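# Restock two shelves using spare items from the desk

## Task

All six low shelves must finish with exactly one cardboard box, one masking-tape roll and one yellow sponge each, every item resting directly on the shelf surface and not stacked on anything else. Two shelves each lack a single item. Supply both from the spares on the desk, and leave all other spares where they are on the desk. The robot must not topple or end up leaning. An item only counts as placed if it stays there without the robot holding it.

## Robot and tools

ROBOT. A Hello Robot Stretch 3 with a single arm. It has a two-wheel base (0.33 m long, 0.34 m wide), a lift that rides up a mast, and a telescoping arm that reaches out to the robot's right. The base cannot slide sideways, so to shift the gripper forward or back you drive the base. Turning in place pivots about the point midway between the drive wheels, 0.05 m behind the front edge. With the arm pulled in and the wrist folded, the wrist pokes up to 0.06 m past the right side and a spin sweeps a 0.28 m radius. An unfolded, level wrist reaches beyond that radius.

FRAMES. Base frame: origin on the floor between the drive wheels, x forward, y left, z up. The odometry frame is the base frame as it was when the scene began. hand_pose is reported in the base frame, at the spot where the closed fingertips meet. With all wrist joints at 0, its x axis points up, its y axis points along the arm toward the mast, and its z axis points to the rear. The fingertips are round pads 0.04 m wide, and they sit slightly nearer the wrist when fully open.

execute_actions. Arguments: "actions", a list holding one action object or nothing, and optional "cameras". An action may contain "base", "joints", "contact_limits". All its motions start at once and may end at different times. None lasts over 15 s.
- base: exactly one key. translate_m is a relative drive in metres from where the base last reported itself, -1 to 1, forward positive. rotate_rad is a relative turn in radians, -3.2 to 3.2, left (counter-clockwise seen from above) positive.
- joints: a single object mapping joint names to absolute targets, one number each. lift_m 0 to 1.1 m (arm height). arm_m 0 to 0.52 m (extension). wrist_yaw_rad -1.345 to 4.42 (0 is along the arm, positive swings toward the front, 3.0 tucks it over the base). wrist_pitch_rad -1.57 to 0.451 (0 level, negative tips the fingers down). wrist_roll_rad -2.911 to 2.911 (0 means the fingers sit side by side, level). gripper_m -0.089 to 0.179 (larger is wider; the real fingertip gap is smaller, by 0.007 nearly shut and 0.025 fully open, and it is zero below 0.007). head_pan_rad -3.953 to 1.73 (0 forward, positive left, -1.57 faces along the arm). head_tilt_rad -1.53 to 0.419 (negative looks down). Tolerances for done: lift and arm ±0.004, wrist yaw and roll ±0.02, pitch ±0.05, gripper ±0.004, head ±0.02.
- contact_limits: {"arm_m": effort percent, 1 to 100}. It halts that arm motion once the effort reaches the value (the negative value when retracting) and also caps how hard the arm holds until the next action. Gentler means lower, but a very low value stops the motion immediately.
- cameras: any of "head_camera", "nav_camera", "wrist_camera", "all". Omitted, null or ["all"] gives every camera, and [] gives none. An empty actions list simply reports state and images.
The whole call is rejected, with no motion, if it has an unknown key, a bad camera name or a value out of range. A joint or the base left out of an action may keep pushing toward its earlier target. Once any result reports a stop, the later execute_actions, wait and finished_scene calls in that same reply are skipped.

wait: {"seconds": 0 to 10}. It sends no command and returns the same report as an empty action.
zoom_image: {"camera": name, "region": [x0, y0, x1, y1]} in pixels from the top-left corner, at most 504 by 504. It only works on cameras with full images in the latest result.
finished_scene: {"scene": current scene number}. It ends the scene for good and reports whether the goal was met, so only call it when the items are placed and stable.

RESULTS. joint_positions. base_status and joint_status: done (for the base, the wheels turned the commanded amount even if they slipped); off_target (stopped short and may still be pushing); contact_stop, time_out, torque_fault (the target is dropped). After a contact stop the arm or lift goes slack until you command it again, and a slack lift may sink under load or be pushed up by closing fingers resting on a surface. on_its_own covers joints this call did not command, and its "held at" gives a held target, not a position. motor_effort is a percent of maximum, positive toward higher values, with the peak in brackets. It is biased and noisy. An at-rest effort outside the rest range suggests pushing or a load, and positive wheel effort drives forward. lidar_m has 12 ranges in metres in 30-degree sectors: the 1st straight ahead, then counter-clockwise (4th left, 7th behind, 10th right), "-" for nothing. The scan plane is 0.17 m above the floor, so it sees table legs but not tops, and the robot's own body can block the 5th, 6th, 9th and 10th sectors. wrist_depth_mm (45 to 1000) and head_depth_mm (280 to 4000, for the sideways head image) are 7x7 grids of median depth, read from the top left. base_odometry comes from the wheels, heading -3.142 to 3.142, left positive. turned_by_wheels and turned_by_imu give the turn since the last result. base_tilt gives forward and right lean in degrees, with a fixed offset of up to about 4. The pictures line lists the order of the images, and camera calibration lines (OpenCV K, distortion, T_world_to_cam from the base frame) appear when they change. Images: head_camera 896x504, nav_camera 672x504 fisheye, wrist_camera 644x364.

CAUTIONS. The base drives fast only when stowed (lift_m under 0.30, arm_m under 0.03, wrist_yaw_rad over 2.54). Fold or unfold the wrist only with lift_m 0.32 to 0.95, wrist_pitch_rad -0.4 and roll near 0; after folding, the lift can go down to 0.25. If wrist_yaw_rad is below -0.4, pitch it to -0.5 or lower. To grasp, command gripper_m below the object's width. To let go, open at least 0.02 beyond the contact value. The readings do not show whether something is held, and squeezing too hard triggers a stall guard that can let the object slip. The base, wrist and head never contact-stop. A wrist servo pushed hard goes limp for 10 s. Pushing a fixed object with the gripper above about 0.45 m, pushing a second time, driving while attached to something immovable, or snagging furniture (especially while reversing) can tip the robot. If it leans, reverse in small steps, free the gripper, and lower the lift to about 0.2. Avoid drops, slams and hard shoves. Loose objects may get nudged occasionally, and the robot keeps holding its last command while you compose a reply.

Each tool is called by a JSON object that holds its "api" and its "payload", one argument or row to a line.

## Session

{"api": "execute_actions", "payload": {
  "actions": []
}}

Scene clock: 0.00 s.
base_odometry: x=+0.000 y=+0.000 heading=+0.000 (m, m, rad; odometry frame)
turned_by_wheels: +0.000 (rad since the last result)
turned_by_imu: +0.000 (rad since the last result)
base_tilt: forward=-1.2 right=-0.7 (deg)
lidar_m: 1.53 1.21 1.43 1.18 1.12 1.34 1.59 2.52 2.54 1.96 1.81 1.87
head_depth_mm: 1834 2642 2747 2734 2693 2695 2625 / 1842 2516 2537 2556 2534 2532 2458 / 1849 2392 2376 2355 2346 2365 1783 / 1875 2233 2227 2188 2186 2193 1690 / 1867 2083 2083 2068 2066 2053 1359 / 1889 1958 1957 1954 1943 1779 1269 / 1814 1854 1849 1843 1835 1746 1134
base_status: not commanded
joint_positions: lift_m=+0.498 arm_m=-0.001 wrist_yaw_rad=+2.959 wrist_pitch_rad=-0.342 wrist_roll_rad=-0.012 gripper_m=+0.037 head_pan_rad=+0.007 head_tilt_rad=-0.016
joint_status: not commanded
motor_effort: left_wheel=+0 right_wheel=+1 lift_m=+35 arm_m=+0 wrist_yaw_rad=+0 wrist_pitch_rad=+7 wrist_roll_rad=+0 gripper_m=+0 head_pan_rad=+0 head_tilt_rad=+2 (%)
hand_pose: x=+0.0211 y=+0.0857 z=+0.5281 quat_wxyz=(+0.183, +0.700, +0.058, +0.687) (m; base frame)
wrist_depth_mm: - - - - - - - / - - - - - - - / - - - - - - - / - - - - - - - / 961 - - - - - - / 830 852 - 868 913 897 889 / 727 718 718 723 717 732 743
pictures: head_camera (sideways: a quarter turn clockwise sets it upright), nav_camera (sideways: a quarter turn counterclockwise sets it upright), wrist_camera
Images, in order (width x height): head_camera 896x504, nav_camera 672x504, wrist_camera 644x364.

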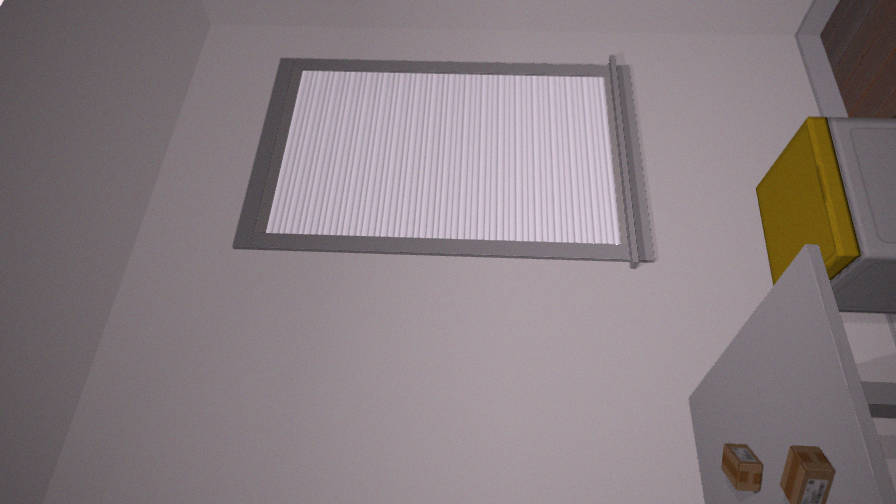

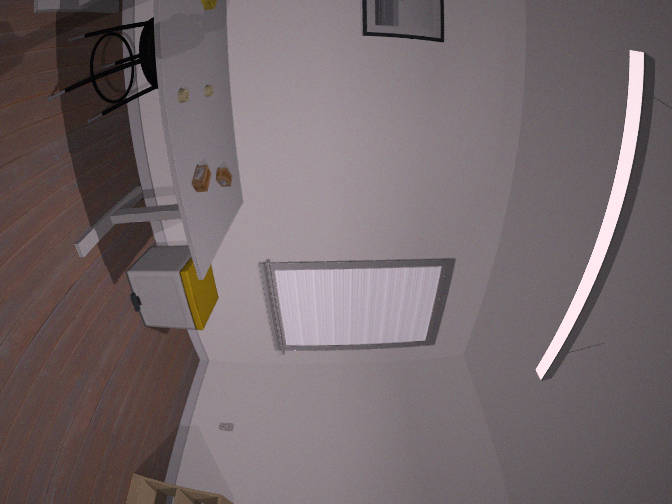

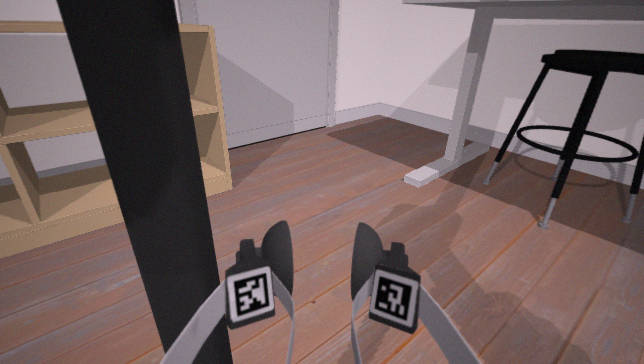

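{"api": "execute_actions", "payload": {
  "actions": [
    {"joints":{"head_pan_rad":0.7,"head_tilt_rad":-0.6}}
  ],
  "cameras": ["head_camera","nav_camera"]
}}

{"api": "execute_actions", "payload": {
  "actions": [
    {"joints":{"head_pan_rad":-1.0,"head_tilt_rad":-0.6}}
  ],
  "cameras": ["head_camera","nav_camera"]
}}

{"api": "execute_actions", "payload": {
  "actions": [
    {"joints":{"head_pan_rad":-2.5,"head_tilt_rad":-0.6}}
  ],
  "cameras": ["head_camera","nav_camera"]
}}

{"api": "execute_actions", "payload": {
  "actions": [
    {"joints":{"head_pan_rad":-3.9,"head_tilt_rad":-0.6}}
  ],
  "cameras": ["head_camera","nav_camera"]
}}

Scene clock: 2.23 s.
base_odometry: x=+0.000 y=+0.000 heading=+0.000 (m, m, rad; odometry frame)
turned_by_wheels: +0.000 (rad since the last result)
turned_by_imu: +0.001 (rad since the last result)
base_tilt: forward=-1.3 right=-0.8 (deg)
lidar_m: 1.53 1.21 1.43 1.18 1.11 1.34 1.58 2.52 2.54 1.96 1.82 1.87
head_depth_mm: 1565 1707 1724 1349 1989 1592 1327 / 1593 1738 1700 1334 1972 1574 1315 / 1613 1748 1679 1334 1898 1573 1318 / 1635 1781 1668 1458 1882 1564 1309 / 1658 1815 1650 1474 1865 1561 1305 / 1685 1830 1622 2218 1864 1554 1306 / 1706 1874 1606 1749 1856 1540 1295
base_status: not commanded
joint_positions: lift_m=+0.498 arm_m=-0.001 wrist_yaw_rad=+2.959 wrist_pitch_rad=-0.342 wrist_roll_rad=-0.012 gripper_m=+0.037 head_pan_rad=+0.693 head_tilt_rad=-0.592
joint_status: all done
motor_effort: left_wheel=+0(0) right_wheel=+1(0) lift_m=+35(35) arm_m=-1(0) wrist_yaw_rad=+1(1) wrist_pitch_rad=+7(7) wrist_roll_rad=+0(0) gripper_m=+0(0) head_pan_rad=+3(34) head_tilt_rad=-4(35) (%)
hand_pose: x=+0.0211 y=+0.0857 z=+0.5281 quat_wxyz=(+0.183, +0.700, +0.058, +0.687) (m; base frame)
wrist_depth_mm: - - - - - - - / - - - - - - - / - - - - - - - / - - - - - - - / 967 - - - - - - / 848 851 - 866 906 886 883 / 725 714 714 720 708 738 747
pictures: head_camera (sideways: a quarter turn clockwise sets it upright), nav_camera (sideways: a quarter turn counterclockwise sets it upright)
camera_calibration (this result's frames):
head_camera: T_world_to_cam=[[-0.378301, -0.359453, -0.853043, 1.12782], [-0.644401, 0.763835, -0.0360889, 0.0599168], [0.664556, 0.536049, -0.520592, 0.627974], [0, 0, 0, 1]] pos_world=[0.0479397, 0.023005, 1.29116]
nav_camera: T_world_to_cam=[[0.440973, 0.322114, 0.837726, -1.04711], [0.611741, -0.790855, -0.0179243, 0.0724086], [0.656746, 0.520376, -0.545796, 0.663461], [0, 0, 0, 1]] pos_world=[-0.018273, 0.0493051, 1.2406]
Images, in order (width x height): head_camera 896x504, nav_camera 672x504.

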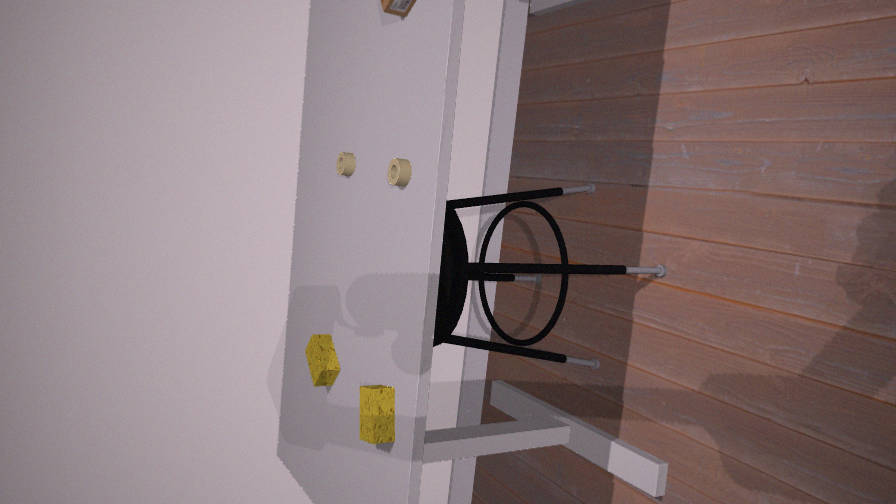

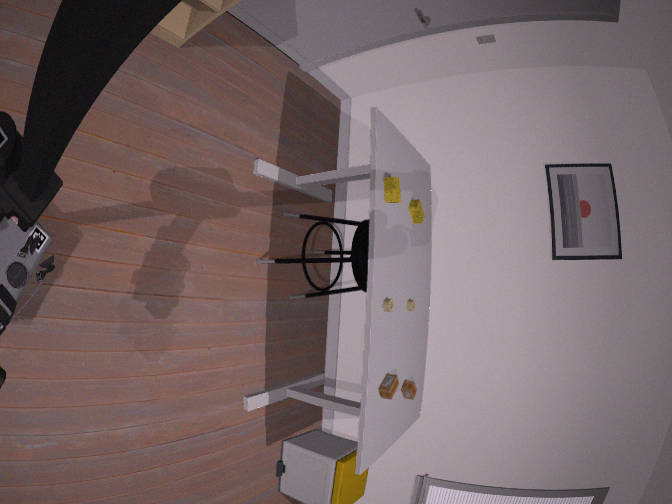

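Scene clock: 3.60 s.
base_odometry: x=+0.000 y=+0.000 heading=+0.000 (m, m, rad; odometry frame)
turned_by_wheels: +0.000 (rad since the last result)
turned_by_imu: +0.000 (rad since the last result)
base_tilt: forward=-1.3 right=-0.8 (deg)
lidar_m: 1.53 1.22 1.43 1.17 1.11 1.34 1.58 2.52 2.54 1.96 1.82 1.86
head_depth_mm: 1917 2094 2216 2193 1973 1583 1325 / 1933 2100 2228 2226 1962 1588 1319 / 1932 2119 2226 2224 1963 1578 1316 / 1936 2104 2235 2199 1944 1571 1311 / 1944 2129 2285 2187 1949 1556 1303 / 1954 2141 2255 2209 1923 1554 1295 / 1962 2126 2347 2501 1915 1544 1301
base_status: not commanded
joint_positions: lift_m=+0.498 arm_m=-0.001 wrist_yaw_rad=+2.959 wrist_pitch_rad=-0.342 wrist_roll_rad=-0.012 gripper_m=+0.037 head_pan_rad=-0.993 head_tilt_rad=-0.593
joint_status: all done
motor_effort: left_wheel=+0(0) right_wheel=+0(0) lift_m=+35(35) arm_m=-1(0) wrist_yaw_rad=+0(2) wrist_pitch_rad=+7(7) wrist_roll_rad=+0(0) gripper_m=+0(0) head_pan_rad=-4(38) head_tilt_rad=-4(4) (%)
hand_pose: x=+0.0211 y=+0.0857 z=+0.5281 quat_wxyz=(+0.183, +0.700, +0.058, +0.687) (m; base frame)
wrist_depth_mm: - - - - - - - / - - - - - - - / - - - - - - - / - - - - - - - / 963 - - - - - - / 840 843 - 848 900 876 894 / 712 715 733 726 720 741 746
pictures: head_camera (sideways: a quarter turn clockwise sets it upright), nav_camera (sideways: a quarter turn counterclockwise sets it upright)
camera_calibration (this result's frames):
head_camera: T_world_to_cam=[[-0.313958, 0.417231, -0.852847, 1.12717], [0.832576, 0.552734, -0.0360859, 0.0509032], [0.456341, -0.72139, -0.520912, 0.629661], [0, 0, 0, 1]] pos_world=[0.0241618, -0.0441949, 1.29114]
nav_camera: T_world_to_cam=[[0.269686, -0.475212, 0.837522, -1.0458], [-0.855691, -0.517178, -0.0179114, 0.0813431], [0.441659, -0.711829, -0.54611, 0.665181], [0, 0, 0, 1]] pos_world=[0.0578586, 0.0185877, 1.2406]
Images, in order (width x height): head_camera 896x504, nav_camera 672x504.

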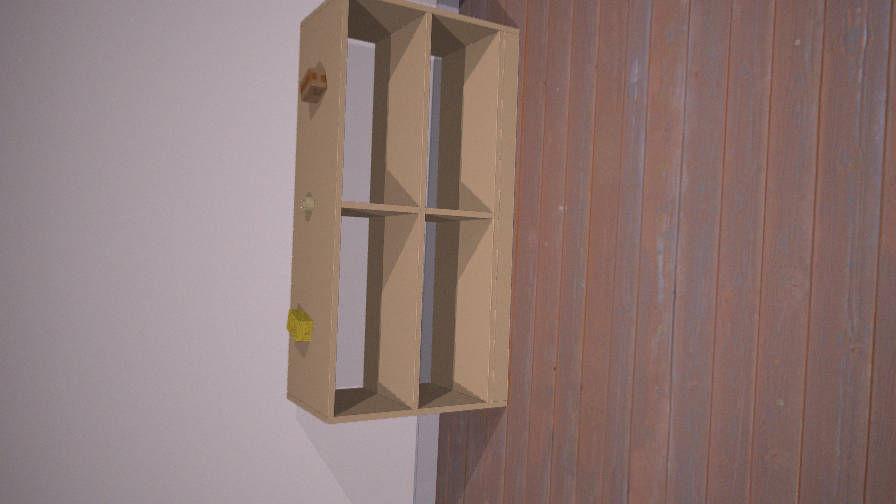

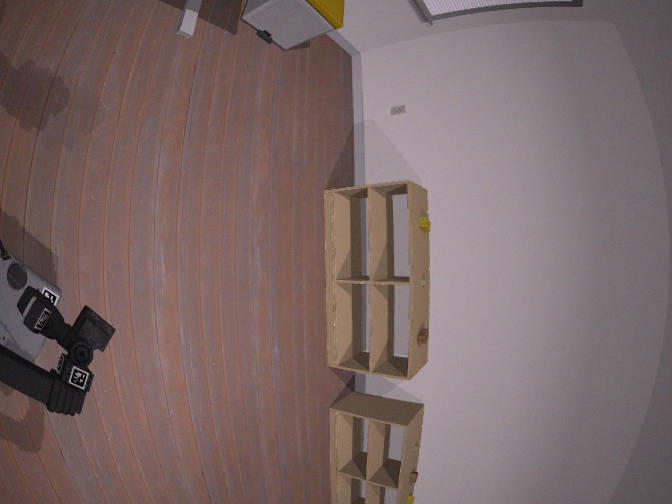

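Scene clock: 4.90 s.
base_odometry: x=+0.000 y=+0.000 heading=+0.000 (m, m, rad; odometry frame)
turned_by_wheels: +0.000 (rad since the last result)
turned_by_imu: +0.000 (rad since the last result)
base_tilt: forward=-1.2 right=-0.7 (deg)
lidar_m: 1.53 1.21 1.43 1.18 1.11 1.34 1.58 2.51 2.54 1.95 1.82 1.87
head_depth_mm: 2462 2675 2687 2633 1973 1595 1330 / 2471 2677 2909 2598 1967 1575 1318 / 2504 2734 2922 2597 1944 1573 1315 / 2509 2761 3014 2573 1935 1566 1309 / 2536 2773 3009 2567 1931 1564 1305 / 2579 2782 2974 2524 1918 1556 1303 / 2596 2777 2879 2503 1922 1543 1293
base_status: not commanded
joint_positions: lift_m=+0.498 arm_m=-0.001 wrist_yaw_rad=+2.959 wrist_pitch_rad=-0.342 wrist_roll_rad=-0.012 gripper_m=+0.037 head_pan_rad=-2.493 head_tilt_rad=-0.593
joint_status: all done
motor_effort: left_wheel=+0(0) right_wheel=+0(0) lift_m=+35(35) arm_m=+0(1) wrist_yaw_rad=+0(1) wrist_pitch_rad=+6(7) wrist_roll_rad=+0(0) gripper_m=+0(0) head_pan_rad=-2(38) head_tilt_rad=-4(3) (%)
hand_pose: x=+0.0211 y=+0.0857 z=+0.5281 quat_wxyz=(+0.183, +0.700, +0.058, +0.687) (m; base frame)
wrist_depth_mm: - - - - - - - / - - - - - - - / - - - - - - - / - - - - - - - / 975 - - - - - - / 827 864 - 872 889 872 909 / 711 710 715 742 709 751 750
pictures: head_camera (sideways: a quarter turn clockwise sets it upright), nav_camera (sideways: a quarter turn counterclockwise sets it upright)
camera_calibration (this result's frames):
head_camera: T_world_to_cam=[[0.394007, 0.342708, -0.852825, 1.12282], [0.610245, -0.79139, -0.0360855, 0.052259], [-0.687284, -0.506214, -0.520949, 0.636686], [0, 0, 0, 1]] pos_world=[-0.0367061, -0.0211425, 1.29113]
nav_camera: T_world_to_cam=[[-0.454974, -0.302648, 0.837498, -1.04135], [-0.576411, 0.816963, -0.0179099, 0.0796376], [-0.678785, -0.490892, -0.546147, 0.672064], [0, 0, 0, 1]] pos_world=[0.0283046, -0.0503125, 1.2406]
Images, in order (width x height): head_camera 896x504, nav_camera 672x504.

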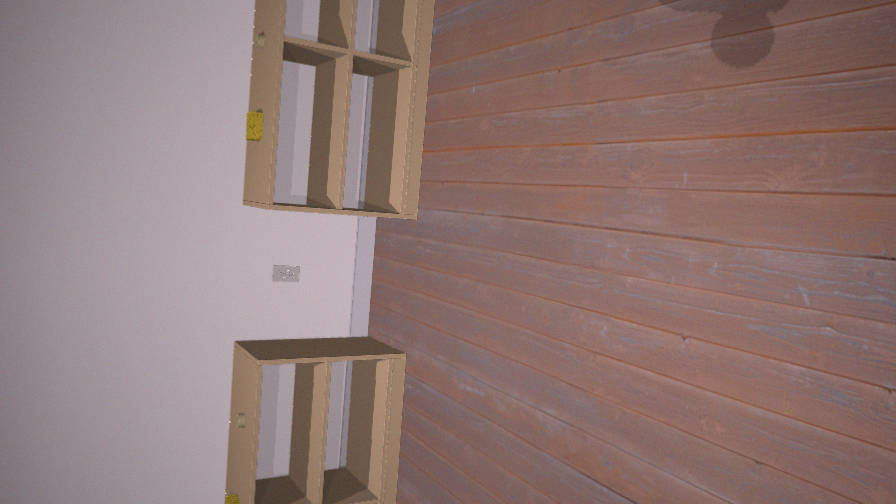

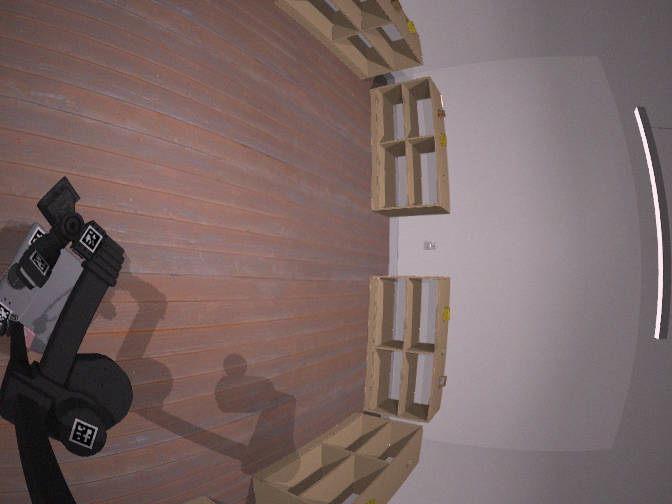

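Scene clock: 6.17 s.
base_odometry: x=+0.000 y=+0.000 heading=+0.000 (m, m, rad; odometry frame)
turned_by_wheels: +0.000 (rad since the last result)
turned_by_imu: +0.000 (rad since the last result)
base_tilt: forward=-1.2 right=-0.8 (deg)
lidar_m: 1.53 1.21 1.42 1.17 1.11 1.34 1.58 2.52 2.55 1.95 1.82 1.87
head_depth_mm: - - - - - - - / 1291 - - - - - - / 1319 1430 1573 1428 1483 1563 - / 1349 1476 1617 1491 1650 1557 1306 / 1388 1515 1649 1541 1696 1561 1304 / 1426 1559 1713 1627 1702 1553 1297 / 1465 1620 1783 1939 1842 1551 1296
base_status: not commanded
joint_positions: lift_m=+0.498 arm_m=-0.001 wrist_yaw_rad=+2.959 wrist_pitch_rad=-0.342 wrist_roll_rad=-0.012 gripper_m=+0.037 head_pan_rad=-3.893 head_tilt_rad=-0.593
joint_status: all done
motor_effort: left_wheel=+0(0) right_wheel=+0(1) lift_m=+35(35) arm_m=+0(0) wrist_yaw_rad=-1(1) wrist_pitch_rad=+7(7) wrist_roll_rad=+0(0) gripper_m=+0(0) head_pan_rad=-3(38) head_tilt_rad=-4(3) (%)
hand_pose: x=+0.0211 y=+0.0857 z=+0.5281 quat_wxyz=(+0.183, +0.700, +0.058, +0.687) (m; base frame)
wrist_depth_mm: - - - - - - - / - - - - - - - / - - - - - - - / - - - - - - - / 978 - - - - - - / 850 855 - 878 913 890 916 / 713 711 717 739 720 737 748
pictures: head_camera (sideways: a quarter turn clockwise sets it upright), nav_camera (sideways: a quarter turn counterclockwise sets it upright)
camera_calibration (this result's frames):
head_camera: T_world_to_cam=[[0.404703, -0.33004, -0.852812, 1.12274], [-0.676156, -0.735875, -0.0360854, 0.0601058], [-0.615653, 0.591238, -0.52097, 0.636275], [0, 0, 0, 1]] pos_world=[-0.0220102, 0.0385897, 1.29113]
nav_camera: T_world_to_cam=[[-0.375588, 0.396928, 0.837485, -1.04182], [0.707108, 0.706879, -0.0179091, 0.071807], [-0.599109, 0.585466, -0.546167, 0.671604], [0, 0, 0, 1]] pos_world=[-0.0397054, -0.0304338, 1.2406]
Images, in order (width x height): head_camera 896x504, nav_camera 672x504.

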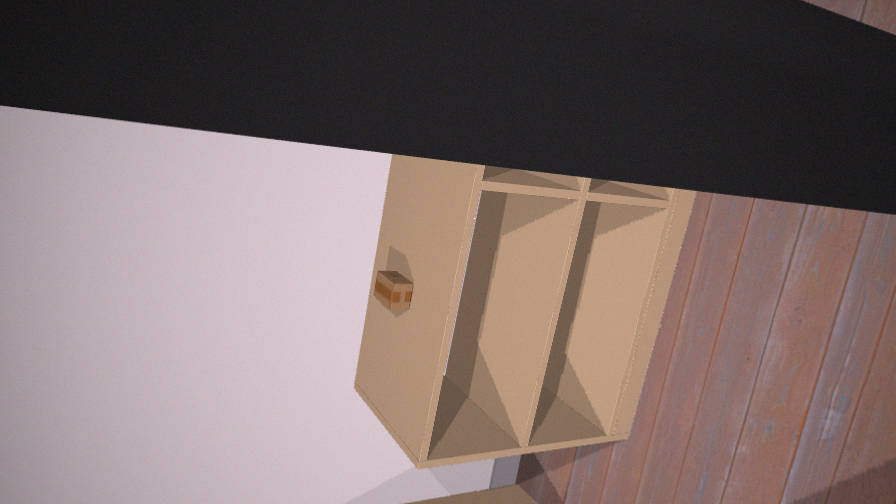

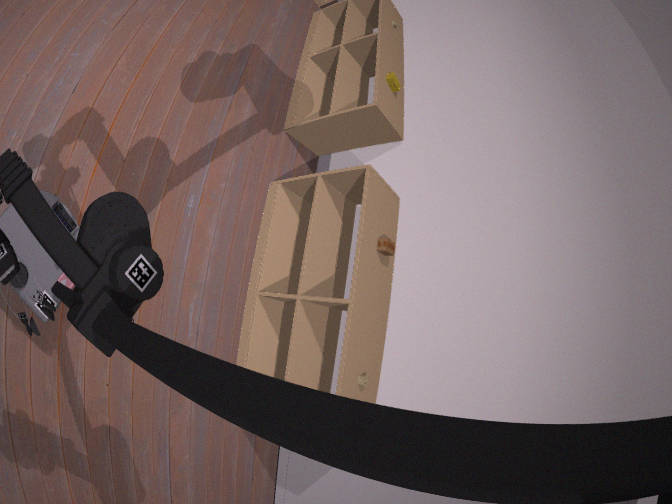

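{"api": "execute_actions", "payload": {
  "actions": [
    {"joints":{"head_pan_rad":-3.3,"head_tilt_rad":-0.4}}
  ],
  "cameras": ["head_camera"]
}}

{"api": "execute_actions", "payload": {
  "actions": [
    {"joints":{"head_pan_rad":-2.75,"head_tilt_rad":-0.4}}
  ],
  "cameras": ["head_camera"]
}}

{"api": "execute_actions", "payload": {
  "actions": [
    {"joints":{"head_pan_rad":-2.15,"head_tilt_rad":-0.4}}
  ],
  "cameras": ["head_camera"]
}}

{"api": "execute_actions", "payload": {
  "actions": [
    {"joints":{"head_pan_rad":-1.65,"head_tilt_rad":-0.4}}
  ],
  "cameras": ["head_camera"]
}}

Scene clock: 9.50 s.
base_odometry: x=+0.000 y=+0.000 heading=+0.000 (m, m, rad; odometry frame)
turned_by_wheels: +0.000 (rad since the last result)
turned_by_imu: +0.001 (rad since the last result)
base_tilt: forward=-1.2 right=-0.8 (deg)
lidar_m: 1.53 1.21 1.43 1.17 1.11 1.34 1.58 2.52 2.55 1.96 1.82 1.86
head_depth_mm: 1546 1598 1664 1742 1522 1575 1474 / 1679 1755 1827 1922 1994 1633 1519 / 1846 1927 2031 2027 1925 1890 1506 / 2053 2155 2275 2207 2077 1880 1497 / 2294 2431 2592 2261 2257 1870 1496 / 2601 2804 2994 2576 2468 1860 1488 / 2706 2862 2995 2848 2472 1863 1483
base_status: not commanded
joint_positions: lift_m=+0.498 arm_m=-0.001 wrist_yaw_rad=+2.959 wrist_pitch_rad=-0.342 wrist_roll_rad=-0.012 gripper_m=+0.037 head_pan_rad=-3.307 head_tilt_rad=-0.409
joint_status: all done
motor_effort: left_wheel=+1(0) right_wheel=+1(1) lift_m=+35(35) arm_m=-1(0) wrist_yaw_rad=+1(0) wrist_pitch_rad=+7(7) wrist_roll_rad=+0(0) gripper_m=+0(0) head_pan_rad=+3(32) head_tilt_rad=+4(20) (%)
hand_pose: x=+0.0211 y=+0.0857 z=+0.5281 quat_wxyz=(+0.183, +0.700, +0.058, +0.687) (m; base frame)
wrist_depth_mm: - - - - - - - / - - - - - - - / - - - - - - - / - - - - - - - / 998 - - - - - - / 825 861 - 852 909 891 879 / 710 696 725 711 707 734 742
pictures: head_camera (sideways: a quarter turn clockwise sets it upright)
camera_calibration (this result's frames):
head_camera: T_world_to_cam=[[0.357451, -0.0242866, -0.933616, 1.22844], [-0.163481, -0.985854, -0.0369463, 0.0581081], [-0.919512, 0.165835, -0.356365, 0.423937], [0, 0, 0, 1]] pos_world=[-0.0397918, 0.0168169, 1.30011]
Images, in order (width x height): head_camera 896x504.

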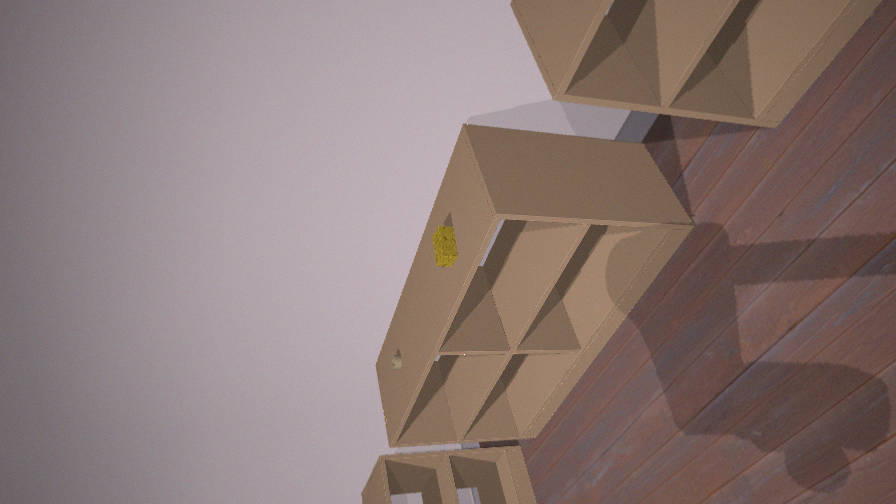

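Scene clock: 10.40 s.
base_odometry: x=+0.000 y=+0.000 heading=+0.000 (m, m, rad; odometry frame)
turned_by_wheels: +0.000 (rad since the last result)
turned_by_imu: +0.000 (rad since the last result)
base_tilt: forward=-1.2 right=-0.8 (deg)
lidar_m: 1.53 1.21 1.43 1.17 1.11 1.34 1.58 2.51 2.54 1.96 1.81 1.86
head_depth_mm: 2709 2878 3048 2607 2432 1917 1516 / 2685 2832 3003 2982 2564 1900 1513 / 2598 2784 2952 3085 2525 1892 1513 / 2574 2744 2890 2934 2538 1888 1505 / 2538 2693 2835 2984 2541 1873 1490 / 2489 2648 2796 2979 2496 1866 1486 / 2466 2590 2772 2937 2470 1861 1485
base_status: not commanded
joint_positions: lift_m=+0.498 arm_m=-0.001 wrist_yaw_rad=+2.959 wrist_pitch_rad=-0.342 wrist_roll_rad=-0.012 gripper_m=+0.037 head_pan_rad=-2.757 head_tilt_rad=-0.409
joint_status: all done
motor_effort: left_wheel=+1(0) right_wheel=+0(1) lift_m=+35(35) arm_m=+0(0) wrist_yaw_rad=-2(0) wrist_pitch_rad=+7(6) wrist_roll_rad=+0(0) gripper_m=+0(0) head_pan_rad=+3(33) head_tilt_rad=+3(4) (%)
hand_pose: x=+0.0211 y=+0.0857 z=+0.5281 quat_wxyz=(+0.183, +0.700, +0.058, +0.687) (m; base frame)
wrist_depth_mm: - - - - - - - / - - - - - - - / - - - - - - - / - - - - - - - / 968 - - - - - - / 850 847 - 858 888 890 919 / 715 723 725 743 712 736 743
pictures: head_camera (sideways: a quarter turn clockwise sets it upright)
camera_calibration (this result's frames):
head_camera: T_world_to_cam=[[0.317274, 0.166067, -0.933681, 1.22877], [0.375915, -0.925917, -0.0369465, 0.054818], [-0.870646, -0.339263, -0.356196, 0.423419], [0, 0, 0, 1]] pos_world=[-0.0418142, -0.00965041, 1.30012]
Images, in order (width x height): head_camera 896x504.

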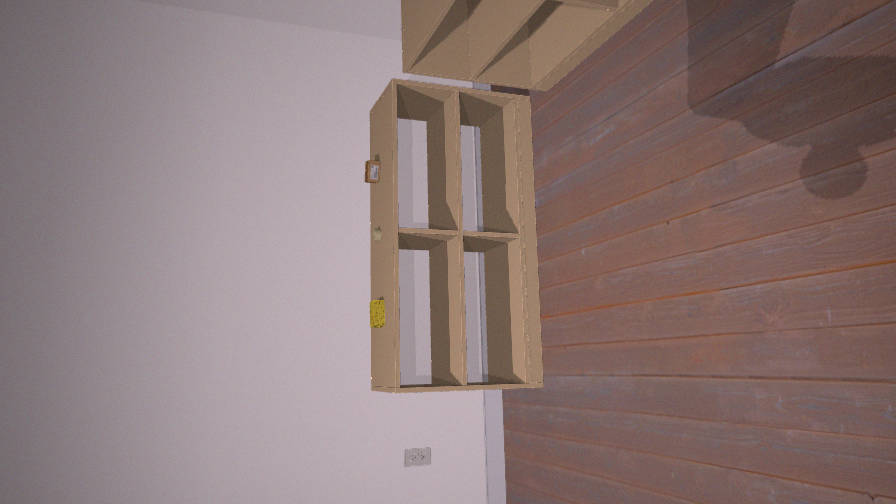

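Scene clock: 11.30 s.
base_odometry: x=+0.000 y=+0.000 heading=+0.000 (m, m, rad; odometry frame)
turned_by_wheels: +0.000 (rad since the last result)
turned_by_imu: +0.000 (rad since the last result)
base_tilt: forward=-1.2 right=-0.8 (deg)
lidar_m: 1.53 1.21 1.43 1.17 1.11 1.34 1.58 2.52 2.54 1.95 1.82 1.87
head_depth_mm: 2500 2617 2770 2905 2598 1902 1526 / 2595 2721 2893 2976 2552 1912 1515 / 2695 2835 2991 3087 2532 1884 1508 / 2809 2986 3156 3046 2517 1877 1506 / 2954 3138 3273 3271 2518 1870 1504 / 3081 3286 3502 3260 2494 1862 1491 / 2931 3051 3184 3021 2455 1854 1481
base_status: not commanded
joint_positions: lift_m=+0.498 arm_m=-0.001 wrist_yaw_rad=+2.959 wrist_pitch_rad=-0.342 wrist_roll_rad=-0.012 gripper_m=+0.037 head_pan_rad=-2.157 head_tilt_rad=-0.409
joint_status: all done
motor_effort: left_wheel=+0(0) right_wheel=+0(0) lift_m=+35(35) arm_m=+0(0) wrist_yaw_rad=+0(0) wrist_pitch_rad=+7(7) wrist_roll_rad=+0(0) gripper_m=+0(0) head_pan_rad=+2(31) head_tilt_rad=+4(4) (%)
hand_pose: x=+0.0211 y=+0.0857 z=+0.5281 quat_wxyz=(+0.183, +0.700, +0.058, +0.687) (m; base frame)
wrist_depth_mm: - - - - - - - / - - - - - - - / - - - - - - - / - - - - - - - / 974 - - - - - - / 871 852 - 867 895 882 898 / 707 722 720 708 706 742 746
pictures: head_camera (sideways: a quarter turn clockwise sets it upright)
camera_calibration (this result's frames):
head_camera: T_world_to_cam=[[0.168062, 0.316167, -0.933699, 1.2297], [0.833067, -0.551937, -0.0369466, 0.0520295], [-0.527024, -0.771625, -0.356148, 0.42126], [0, 0, 0, 1]] pos_world=[-0.0279963, -0.0350193, 1.30012]
Images, in order (width x height): head_camera 896x504.

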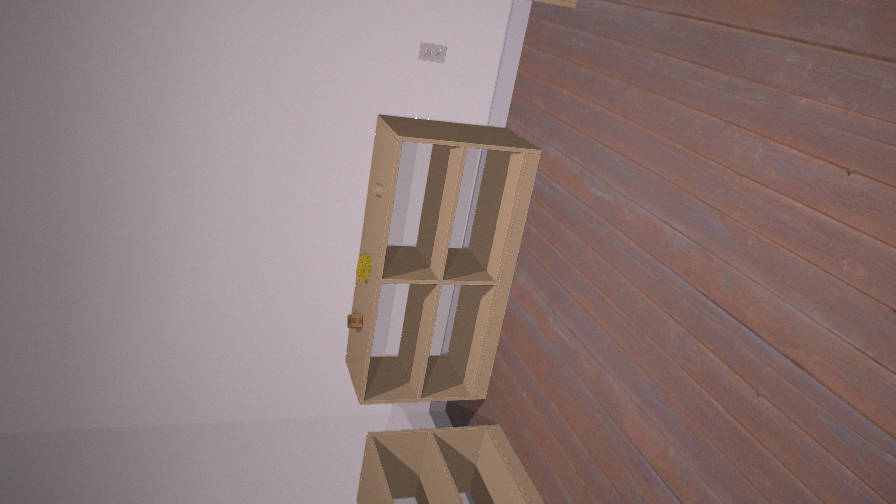

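Scene clock: 12.17 s.
base_odometry: x=+0.000 y=+0.000 heading=+0.000 (m, m, rad; odometry frame)
turned_by_wheels: +0.000 (rad since the last result)
turned_by_imu: +0.000 (rad since the last result)
base_tilt: forward=-1.3 right=-0.8 (deg)
lidar_m: 1.53 1.21 1.43 1.17 1.11 1.34 1.59 2.52 2.55 1.96 1.82 1.87
head_depth_mm: 3067 3218 3380 3207 2574 1910 1530 / 2831 3079 3295 3147 2584 1903 1518 / 2626 2798 3022 2993 2552 1895 1513 / 2428 2622 2804 2705 2527 1887 1503 / 2288 2433 2601 2455 2395 1870 1496 / 2146 2264 2429 2520 2489 1869 1490 / 2025 2134 2265 2287 2137 1848 1485
base_status: not commanded
joint_positions: lift_m=+0.498 arm_m=-0.001 wrist_yaw_rad=+2.959 wrist_pitch_rad=-0.342 wrist_roll_rad=-0.012 gripper_m=+0.037 head_pan_rad=-1.657 head_tilt_rad=-0.409
joint_status: all done
motor_effort: left_wheel=+0(0) right_wheel=+1(0) lift_m=+35(35) arm_m=+0(0) wrist_yaw_rad=-1(1) wrist_pitch_rad=+7(7) wrist_roll_rad=+0(0) gripper_m=+0(0) head_pan_rad=+2(28) head_tilt_rad=+4(3) (%)
hand_pose: x=+0.0211 y=+0.0857 z=+0.5281 quat_wxyz=(+0.183, +0.700, +0.058, +0.687) (m; base frame)
wrist_depth_mm: - - - - - - - / - - - - - - - / - - - - - - - / - - - - - - - / 986 - - - - - - / 837 837 - 863 882 875 895 / 726 729 726 736 712 737 754
pictures: head_camera (sideways: a quarter turn clockwise sets it upright)
camera_calibration (this result's frames):
head_camera: T_world_to_cam=[[-0.00409221, 0.358022, -0.933704, 1.23076], [0.995698, -0.0849741, -0.0369466, 0.0510375], [-0.0925684, -0.929839, -0.356134, 0.418591], [0, 0, 0, 1]] pos_world=[-0.00703306, -0.047079, 1.30012]
Images, in order (width x height): head_camera 896x504.

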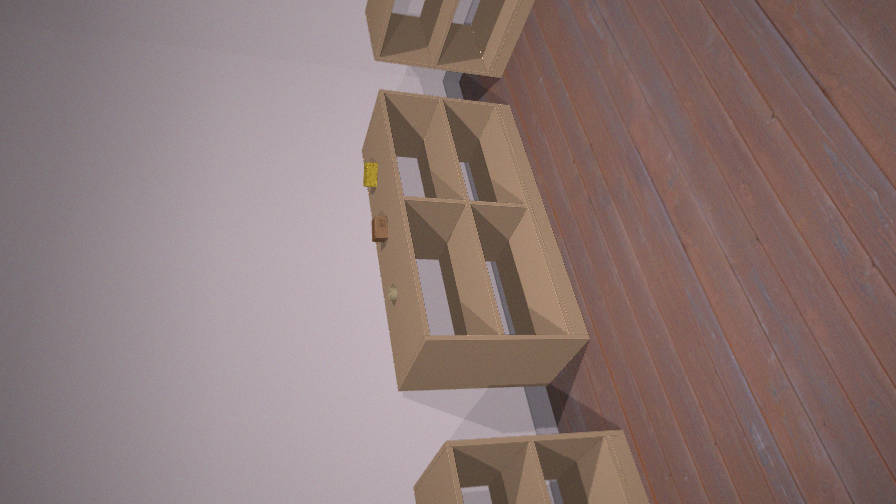

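{"api": "execute_actions", "payload": {
  "actions": [
    {"base":{"rotate_rad":1.405},"joints":{"lift_m":0.85,"wrist_pitch_rad":-0.4,"head_pan_rad":-1.0,"head_tilt_rad":-0.7}}
  ],
  "cameras": []
}}

{"api": "execute_actions", "payload": {
  "actions": [
    {"base":{"translate_m":0.6},"joints":{"wrist_yaw_rad":0.0,"gripper_m":0.17}}
  ],
  "cameras": []
}}

{"api": "execute_actions", "payload": {
  "actions": [
    {"base":{"rotate_rad":0.738},"joints":{"head_pan_rad":-1.57,"head_tilt_rad":-0.7}}
  ]
}}

Scene clock: 23.73 s.
base_odometry: x=+0.000 y=+0.000 heading=+1.405 (m, m, rad; odometry frame)
turned_by_wheels: +1.405 (rad since the last result)
turned_by_imu: +1.413 (rad since the last result)
base_tilt: forward=-1.2 right=-0.8 (deg)
lidar_m: 1.66 1.17 1.11 1.58 2.46 2.54 2.12 1.82 1.86 1.71 1.45 1.42
head_depth_mm: 1725 1917 1488 2076 1778 1470 1296 / 1699 1819 1396 2060 1746 1460 1332 / 1673 1805 1315 2207 1756 1457 1271 / 1652 1785 1371 2204 1745 1447 1242 / 1626 1748 1362 2178 1743 1447 1236 / 1606 1733 1281 2035 1691 1438 1237 / 1594 1702 1268 2006 1732 1435 1230
base_status: done
joint_positions: lift_m=+0.850 arm_m=-0.001 wrist_yaw_rad=+2.959 wrist_pitch_rad=-0.415 wrist_roll_rad=-0.012 gripper_m=+0.037 head_pan_rad=-1.007 head_tilt_rad=-0.691
joint_status: all done
motor_effort: left_wheel=-4(9) right_wheel=+6(11) lift_m=+40(38) arm_m=+0(1) wrist_yaw_rad=+0(0) wrist_pitch_rad=+6(7) wrist_roll_rad=+0(0) gripper_m=+0(0) head_pan_rad=+3(33) head_tilt_rad=-4(25) (%)
hand_pose: x=+0.0196 y=+0.0772 z=+0.8631 quat_wxyz=(+0.208, +0.698, +0.084, +0.680) (m; base frame)
wrist_depth_mm: - - - - - - - / - - - - - - - / - - - - - - - / - - - - - - - / - - - - - - - / - - - - - - - / - - - - - - -
pictures: none
No camera images: the call's "cameras" was empty. Leave "cameras" out to get every camera's image.

Scene clock: 31.03 s.
base_odometry: x=+0.099 y=+0.592 heading=+1.405 (m, m, rad; odometry frame)
turned_by_wheels: +0.000 (rad since the last result)
turned_by_imu: +0.003 (rad since the last result)
base_tilt: forward=-1.2 right=-0.8 (deg)
lidar_m: 1.16 0.63 0.92 0.83 1.64 2.89 2.71 2.32 1.82 1.44 0.86 1.02
head_depth_mm: 1351 1511 1340 985 1775 1478 1306 / 1338 1486 1323 980 1767 1444 1250 / 1315 1460 1315 975 1659 1458 1244 / 1293 1437 1305 967 1694 1454 1238 / 1280 1419 1286 909 1644 1445 1239 / 1264 1400 1284 953 1646 1438 1234 / 1249 1381 1265 950 1442 1431 1232
base_status: done
joint_positions: lift_m=+0.850 arm_m=-0.001 wrist_yaw_rad=+0.002 wrist_pitch_rad=-0.415 wrist_roll_rad=-0.012 gripper_m=+0.170 head_pan_rad=-1.007 head_tilt_rad=-0.691
joint_status: all done
motor_effort: left_wheel=-4(5) right_wheel=+6(11) lift_m=+40(40) arm_m=-1(0) wrist_yaw_rad=-2(2) wrist_pitch_rad=+7(6) wrist_roll_rad=+0(0) gripper_m=+0(100) head_pan_rad=+3(3) head_tilt_rad=-4(4) (%)
hand_pose: x=-0.0211 y=-0.3685 z=+0.8631 quat_wxyz=(+0.696, +0.147, -0.687, -0.145) (m; base frame)
wrist_depth_mm: 960 - - - - - - / 974 - - - - - - / 668 672 670 822 - - - / 488 525 - - - - - / 727 766 - - - - - / - - - - - - - / - - - - - - -
pictures: none
No camera images: the call's "cameras" was empty. Leave "cameras" out to get every camera's image.

Scene clock: 33.17 s.
base_odometry: x=+0.099 y=+0.592 heading=+2.142 (m, m, rad; odometry frame)
turned_by_wheels: +0.738 (rad since the last result)
turned_by_imu: +0.741 (rad since the last result)
base_tilt: forward=-1.2 right=-0.8 (deg)
lidar_m: 0.63 0.83 1.31 2.90 3.03 2.53 2.26 1.45 0.86 0.97 1.42 1.07
head_depth_mm: 1272 1410 1341 987 1683 1472 - / 1275 1414 1327 981 1668 1432 - / 1284 1421 1315 974 1665 1493 - / 1282 1429 1299 904 1696 - - / 1290 1434 1294 960 1597 1441 1226 / 1301 1443 1292 957 1685 1406 1232 / 1310 1448 1620 952 1673 1435 1226
base_status: done
joint_positions: lift_m=+0.850 arm_m=-0.001 wrist_yaw_rad=+0.001 wrist_pitch_rad=-0.415 wrist_roll_rad=-0.012 gripper_m=+0.170 head_pan_rad=-1.563 head_tilt_rad=-0.691
joint_status: all done
motor_effort: left_wheel=-4(8) right_wheel=+5(12) lift_m=+40(40) arm_m=-1(0) wrist_yaw_rad=-2(1) wrist_pitch_rad=+6(7) wrist_roll_rad=+0(0) gripper_m=+1(0) head_pan_rad=-4(31) head_tilt_rad=-4(4) (%)
hand_pose: x=-0.0213 y=-0.3685 z=+0.8631 quat_wxyz=(+0.696, +0.147, -0.687, -0.145) (m; base frame)
wrist_depth_mm: - - - - - - - / - - - - - - - / - - 674 649 710 730 744 / - 554 539 548 551 519 535 / - - - - - - - / - - - - - - - / - - - - - - -
pictures: head_camera (sideways: a quarter turn clockwise sets it upright), nav_camera (sideways: a quarter turn counterclockwise sets it upright), wrist_camera
camera_calibration (this result's frames):
head_camera: T_world_to_cam=[[-0.0396981, 0.602294, -0.797287, 1.05306], [0.999195, 0.0193722, -0.0351171, 0.0486211], [-0.00570566, -0.798039, -0.602578, 0.738728], [0, 0, 0, 1]] pos_world=[-0.00256273, -0.0456568, 1.28644]
nav_camera: T_world_to_cam=[[-0.0288803, -0.625572, 0.779631, -0.968508], [-0.999499, 0.0281559, -0.0144328, 0.0776895], [-0.0129225, -0.779658, -0.626072, 0.771981], [0, 0, 0, 1]] pos_world=[0.0596557, -0.00617801, 1.23952]
wrist_camera: T_world_to_cam=[[-0.999574, -0.00552165, 0.0286509, -0.0473483], [-0.0272066, 0.53119, -0.846816, 0.967201], [-0.0105433, -0.847235, -0.531114, 0.310334], [0, 0, 0, 1]] pos_world=[-0.0177419, -0.251104, 0.98522]
Images, in order (width x height): head_camera 896x504, nav_camera 672x504, wrist_camera 644x364.

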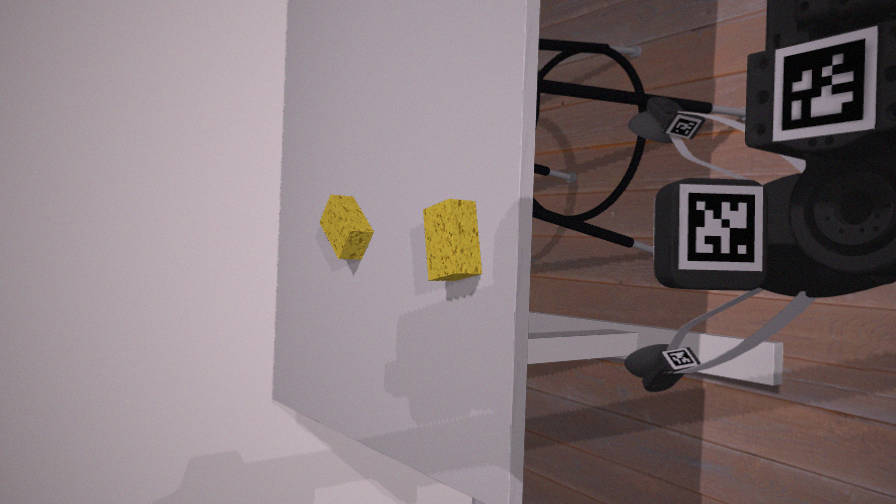

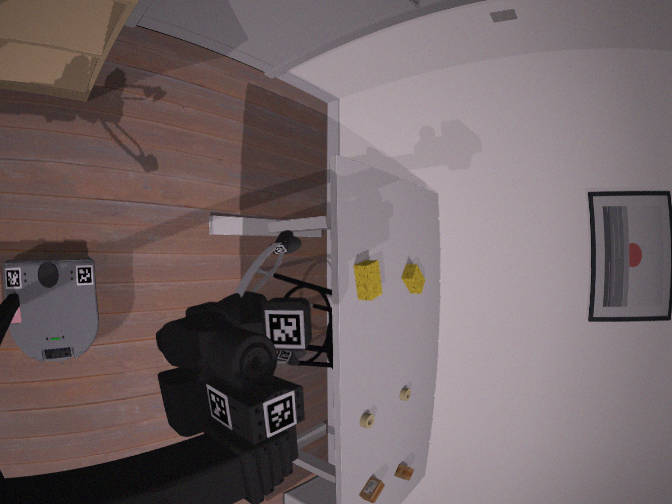

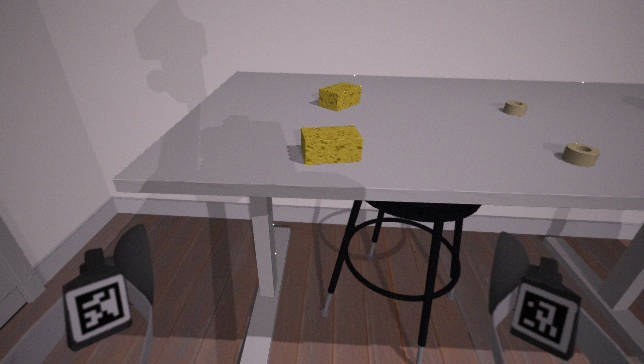

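{"api": "zoom_image", "payload": {
  "camera": "head_camera",
  "region": [380, 160, 540, 320]
}}

Region (380, 160, 540, 320) of head_camera's 896x504 image, scaled by 3.150, with more detail than that image has.

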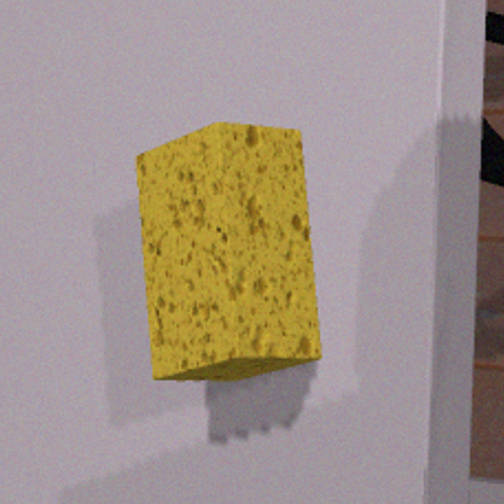

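{"api": "execute_actions", "payload": {
  "actions": [
    {"base":{"translate_m":-0.03},"joints":{"arm_m":0.41,"lift_m":0.79,"wrist_yaw_rad":0.1,"gripper_m":0.179}}
  ],
  "cameras": ["head_camera","wrist_camera"]
}}

Scene clock: 41.43 s.
base_odometry: x=+0.115 y=+0.566 heading=+2.142 (m, m, rad; odometry frame)
turned_by_wheels: +0.000 (rad since the last result)
turned_by_imu: +0.002 (rad since the last result)
base_tilt: forward=-1.2 right=-0.8 (deg)
lidar_m: 0.66 0.86 1.32 2.86 3.03 2.50 2.23 1.43 0.85 0.97 1.46 1.11
head_depth_mm: 1270 1410 1337 988 1702 - - / 1275 1415 1325 1057 - 1380 1251 / 1281 1422 1383 880 1705 1459 1248 / 1287 1429 1306 894 1653 1448 1241 / 1291 1439 1293 927 1646 1442 1234 / 1294 1439 1277 952 1633 1438 1231 / 1293 1449 1594 951 1673 1438 1229
base_status: done
joint_positions: lift_m=+0.790 arm_m=+0.410 wrist_yaw_rad=+0.100 wrist_pitch_rad=-0.416 wrist_roll_rad=-0.012 gripper_m=+0.179 head_pan_rad=-1.563 head_tilt_rad=-0.692
joint_status: all done
motor_effort: left_wheel=-4(10) right_wheel=+6(9) lift_m=+30(37) arm_m=+4(5) wrist_yaw_rad=+0(2) wrist_pitch_rad=+7(7) wrist_roll_rad=+0(0) gripper_m=+1(55) head_pan_rad=-4(3) head_tilt_rad=-4(4) (%)
hand_pose: x=+0.0008 y=-0.7781 z=+0.8033 quat_wxyz=(+0.703, +0.181, -0.679, -0.111) (m; base frame)
wrist_depth_mm: 882 855 811 774 754 712 686 / 933 925 845 811 790 749 736 / - 607 536 498 511 558 568 / 978 377 385 392 398 400 405 / 301 304 304 306 311 318 317 / 258 251 243 198 247 257 261 / - 213 202 168 180 216 226
pictures: head_camera (sideways: a quarter turn clockwise sets it upright), wrist_camera
camera_calibration (this result's frames):
head_camera: T_world_to_cam=[[-0.0396097, 0.602346, -0.797251, 1.05301], [0.999198, 0.019227, -0.0351165, 0.0486202], [-0.00582351, -0.798003, -0.602625, 0.738789], [0, 0, 0, 1]] pos_world=[-0.00256946, -0.0456546, 1.28643]
wrist_camera: T_world_to_cam=[[-0.994166, -0.103989, 0.0286474, -0.102389], [-0.0794662, 0.526544, -0.846426, 1.13083], [0.0729347, -0.843764, -0.531736, -0.065066], [0, 0, 0, 1]] pos_world=[-0.00718332, -0.660977, 0.925495]
Images, in order (width x height): head_camera 896x504, wrist_camera 644x364.

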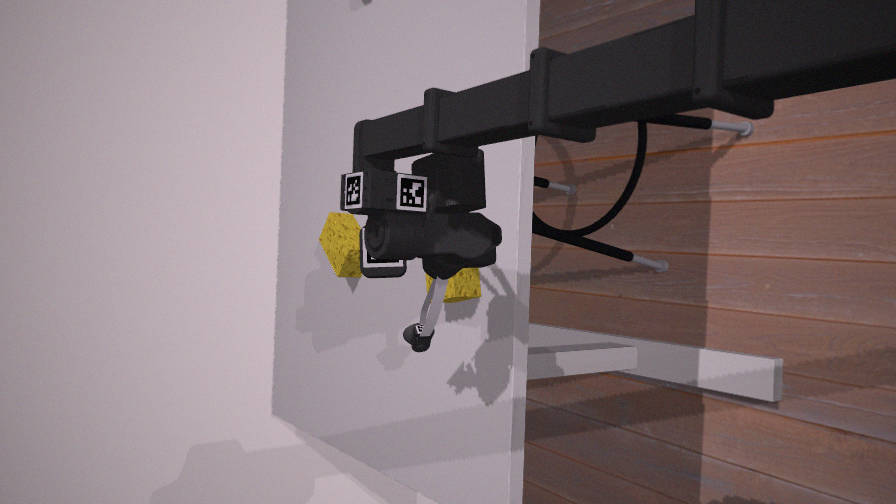

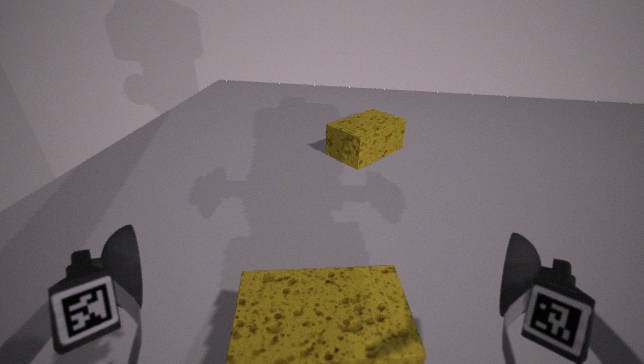

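{"api": "execute_actions", "payload": {
  "actions": [
    {"joints":{"arm_m":0.42,"lift_m":0.742}}
  ],
  "cameras": ["head_camera","wrist_camera"]
}}

Scene clock: 45.27 s.
base_odometry: x=+0.115 y=+0.566 heading=+2.142 (m, m, rad; odometry frame)
turned_by_wheels: +0.000 (rad since the last result)
turned_by_imu: +0.001 (rad since the last result)
base_tilt: forward=-1.2 right=-0.8 (deg)
lidar_m: 0.66 0.86 1.32 2.85 3.04 2.50 2.23 1.43 0.85 0.97 1.46 1.11
head_depth_mm: 1269 1407 1338 985 1683 1505 - / 1278 1415 1319 1016 - - 1222 / 1284 1423 1314 - 1712 1456 1246 / 1283 1421 1299 1041 1660 1447 1243 / 1294 1432 1294 941 1642 1447 1240 / 1300 1441 1277 953 1633 1437 1231 / 1302 1448 1594 948 1676 1434 1228
base_status: not commanded
joint_positions: lift_m=+0.742 arm_m=+0.420 wrist_yaw_rad=+0.100 wrist_pitch_rad=-0.416 wrist_roll_rad=-0.012 gripper_m=+0.179 head_pan_rad=-1.563 head_tilt_rad=-0.692
joint_status: all done
motor_effort: left_wheel=-4(4) right_wheel=+6(6) lift_m=+30(31) arm_m=+4(3) wrist_yaw_rad=-1(0) wrist_pitch_rad=+7(7) wrist_roll_rad=+0(0) gripper_m=+0(1) head_pan_rad=-3(4) head_tilt_rad=-4(4) (%)
hand_pose: x=+0.0008 y=-0.7881 z=+0.7553 quat_wxyz=(+0.703, +0.181, -0.679, -0.111) (m; base frame)
wrist_depth_mm: 869 837 794 760 734 700 691 / 960 889 617 628 668 688 711 / - 388 397 381 400 420 425 / 288 290 294 297 301 307 307 / 227 231 213 166 220 240 242 / 195 190 141 137 139 197 200 / - 162 127 130 138 165 171
pictures: head_camera (sideways: a quarter turn clockwise sets it upright), wrist_camera
camera_calibration (this result's frames):
head_camera: T_world_to_cam=[[-0.0396097, 0.602346, -0.797251, 1.05301], [0.999198, 0.019227, -0.0351165, 0.0486202], [-0.00582351, -0.798003, -0.602625, 0.738789], [0, 0, 0, 1]] pos_world=[-0.00256946, -0.0456546, 1.28643]
wrist_camera: T_world_to_cam=[[-0.994166, -0.103989, 0.0286474, -0.102054], [-0.0794662, 0.526544, -0.846426, 1.09547], [0.0729347, -0.843764, -0.531736, -0.0990272], [0, 0, 0, 1]] pos_world=[-0.00718331, -0.670982, 0.877502]
Images, in order (width x height): head_camera 896x504, wrist_camera 644x364.

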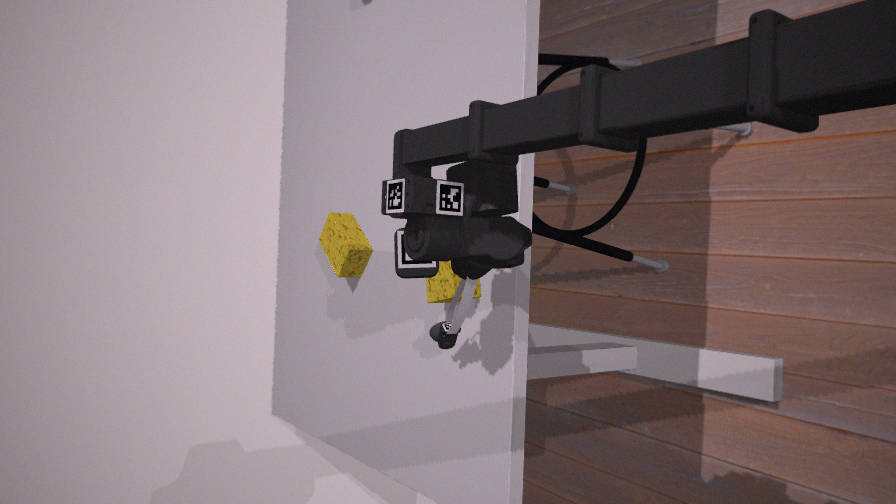

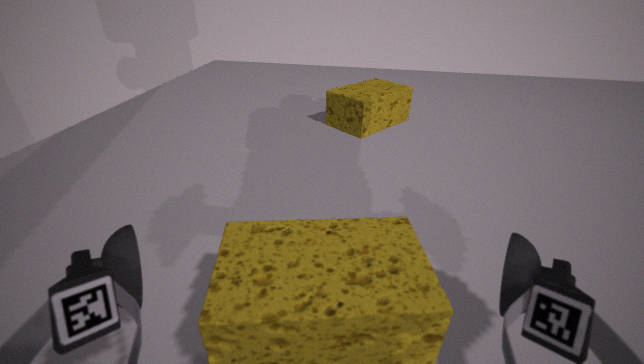

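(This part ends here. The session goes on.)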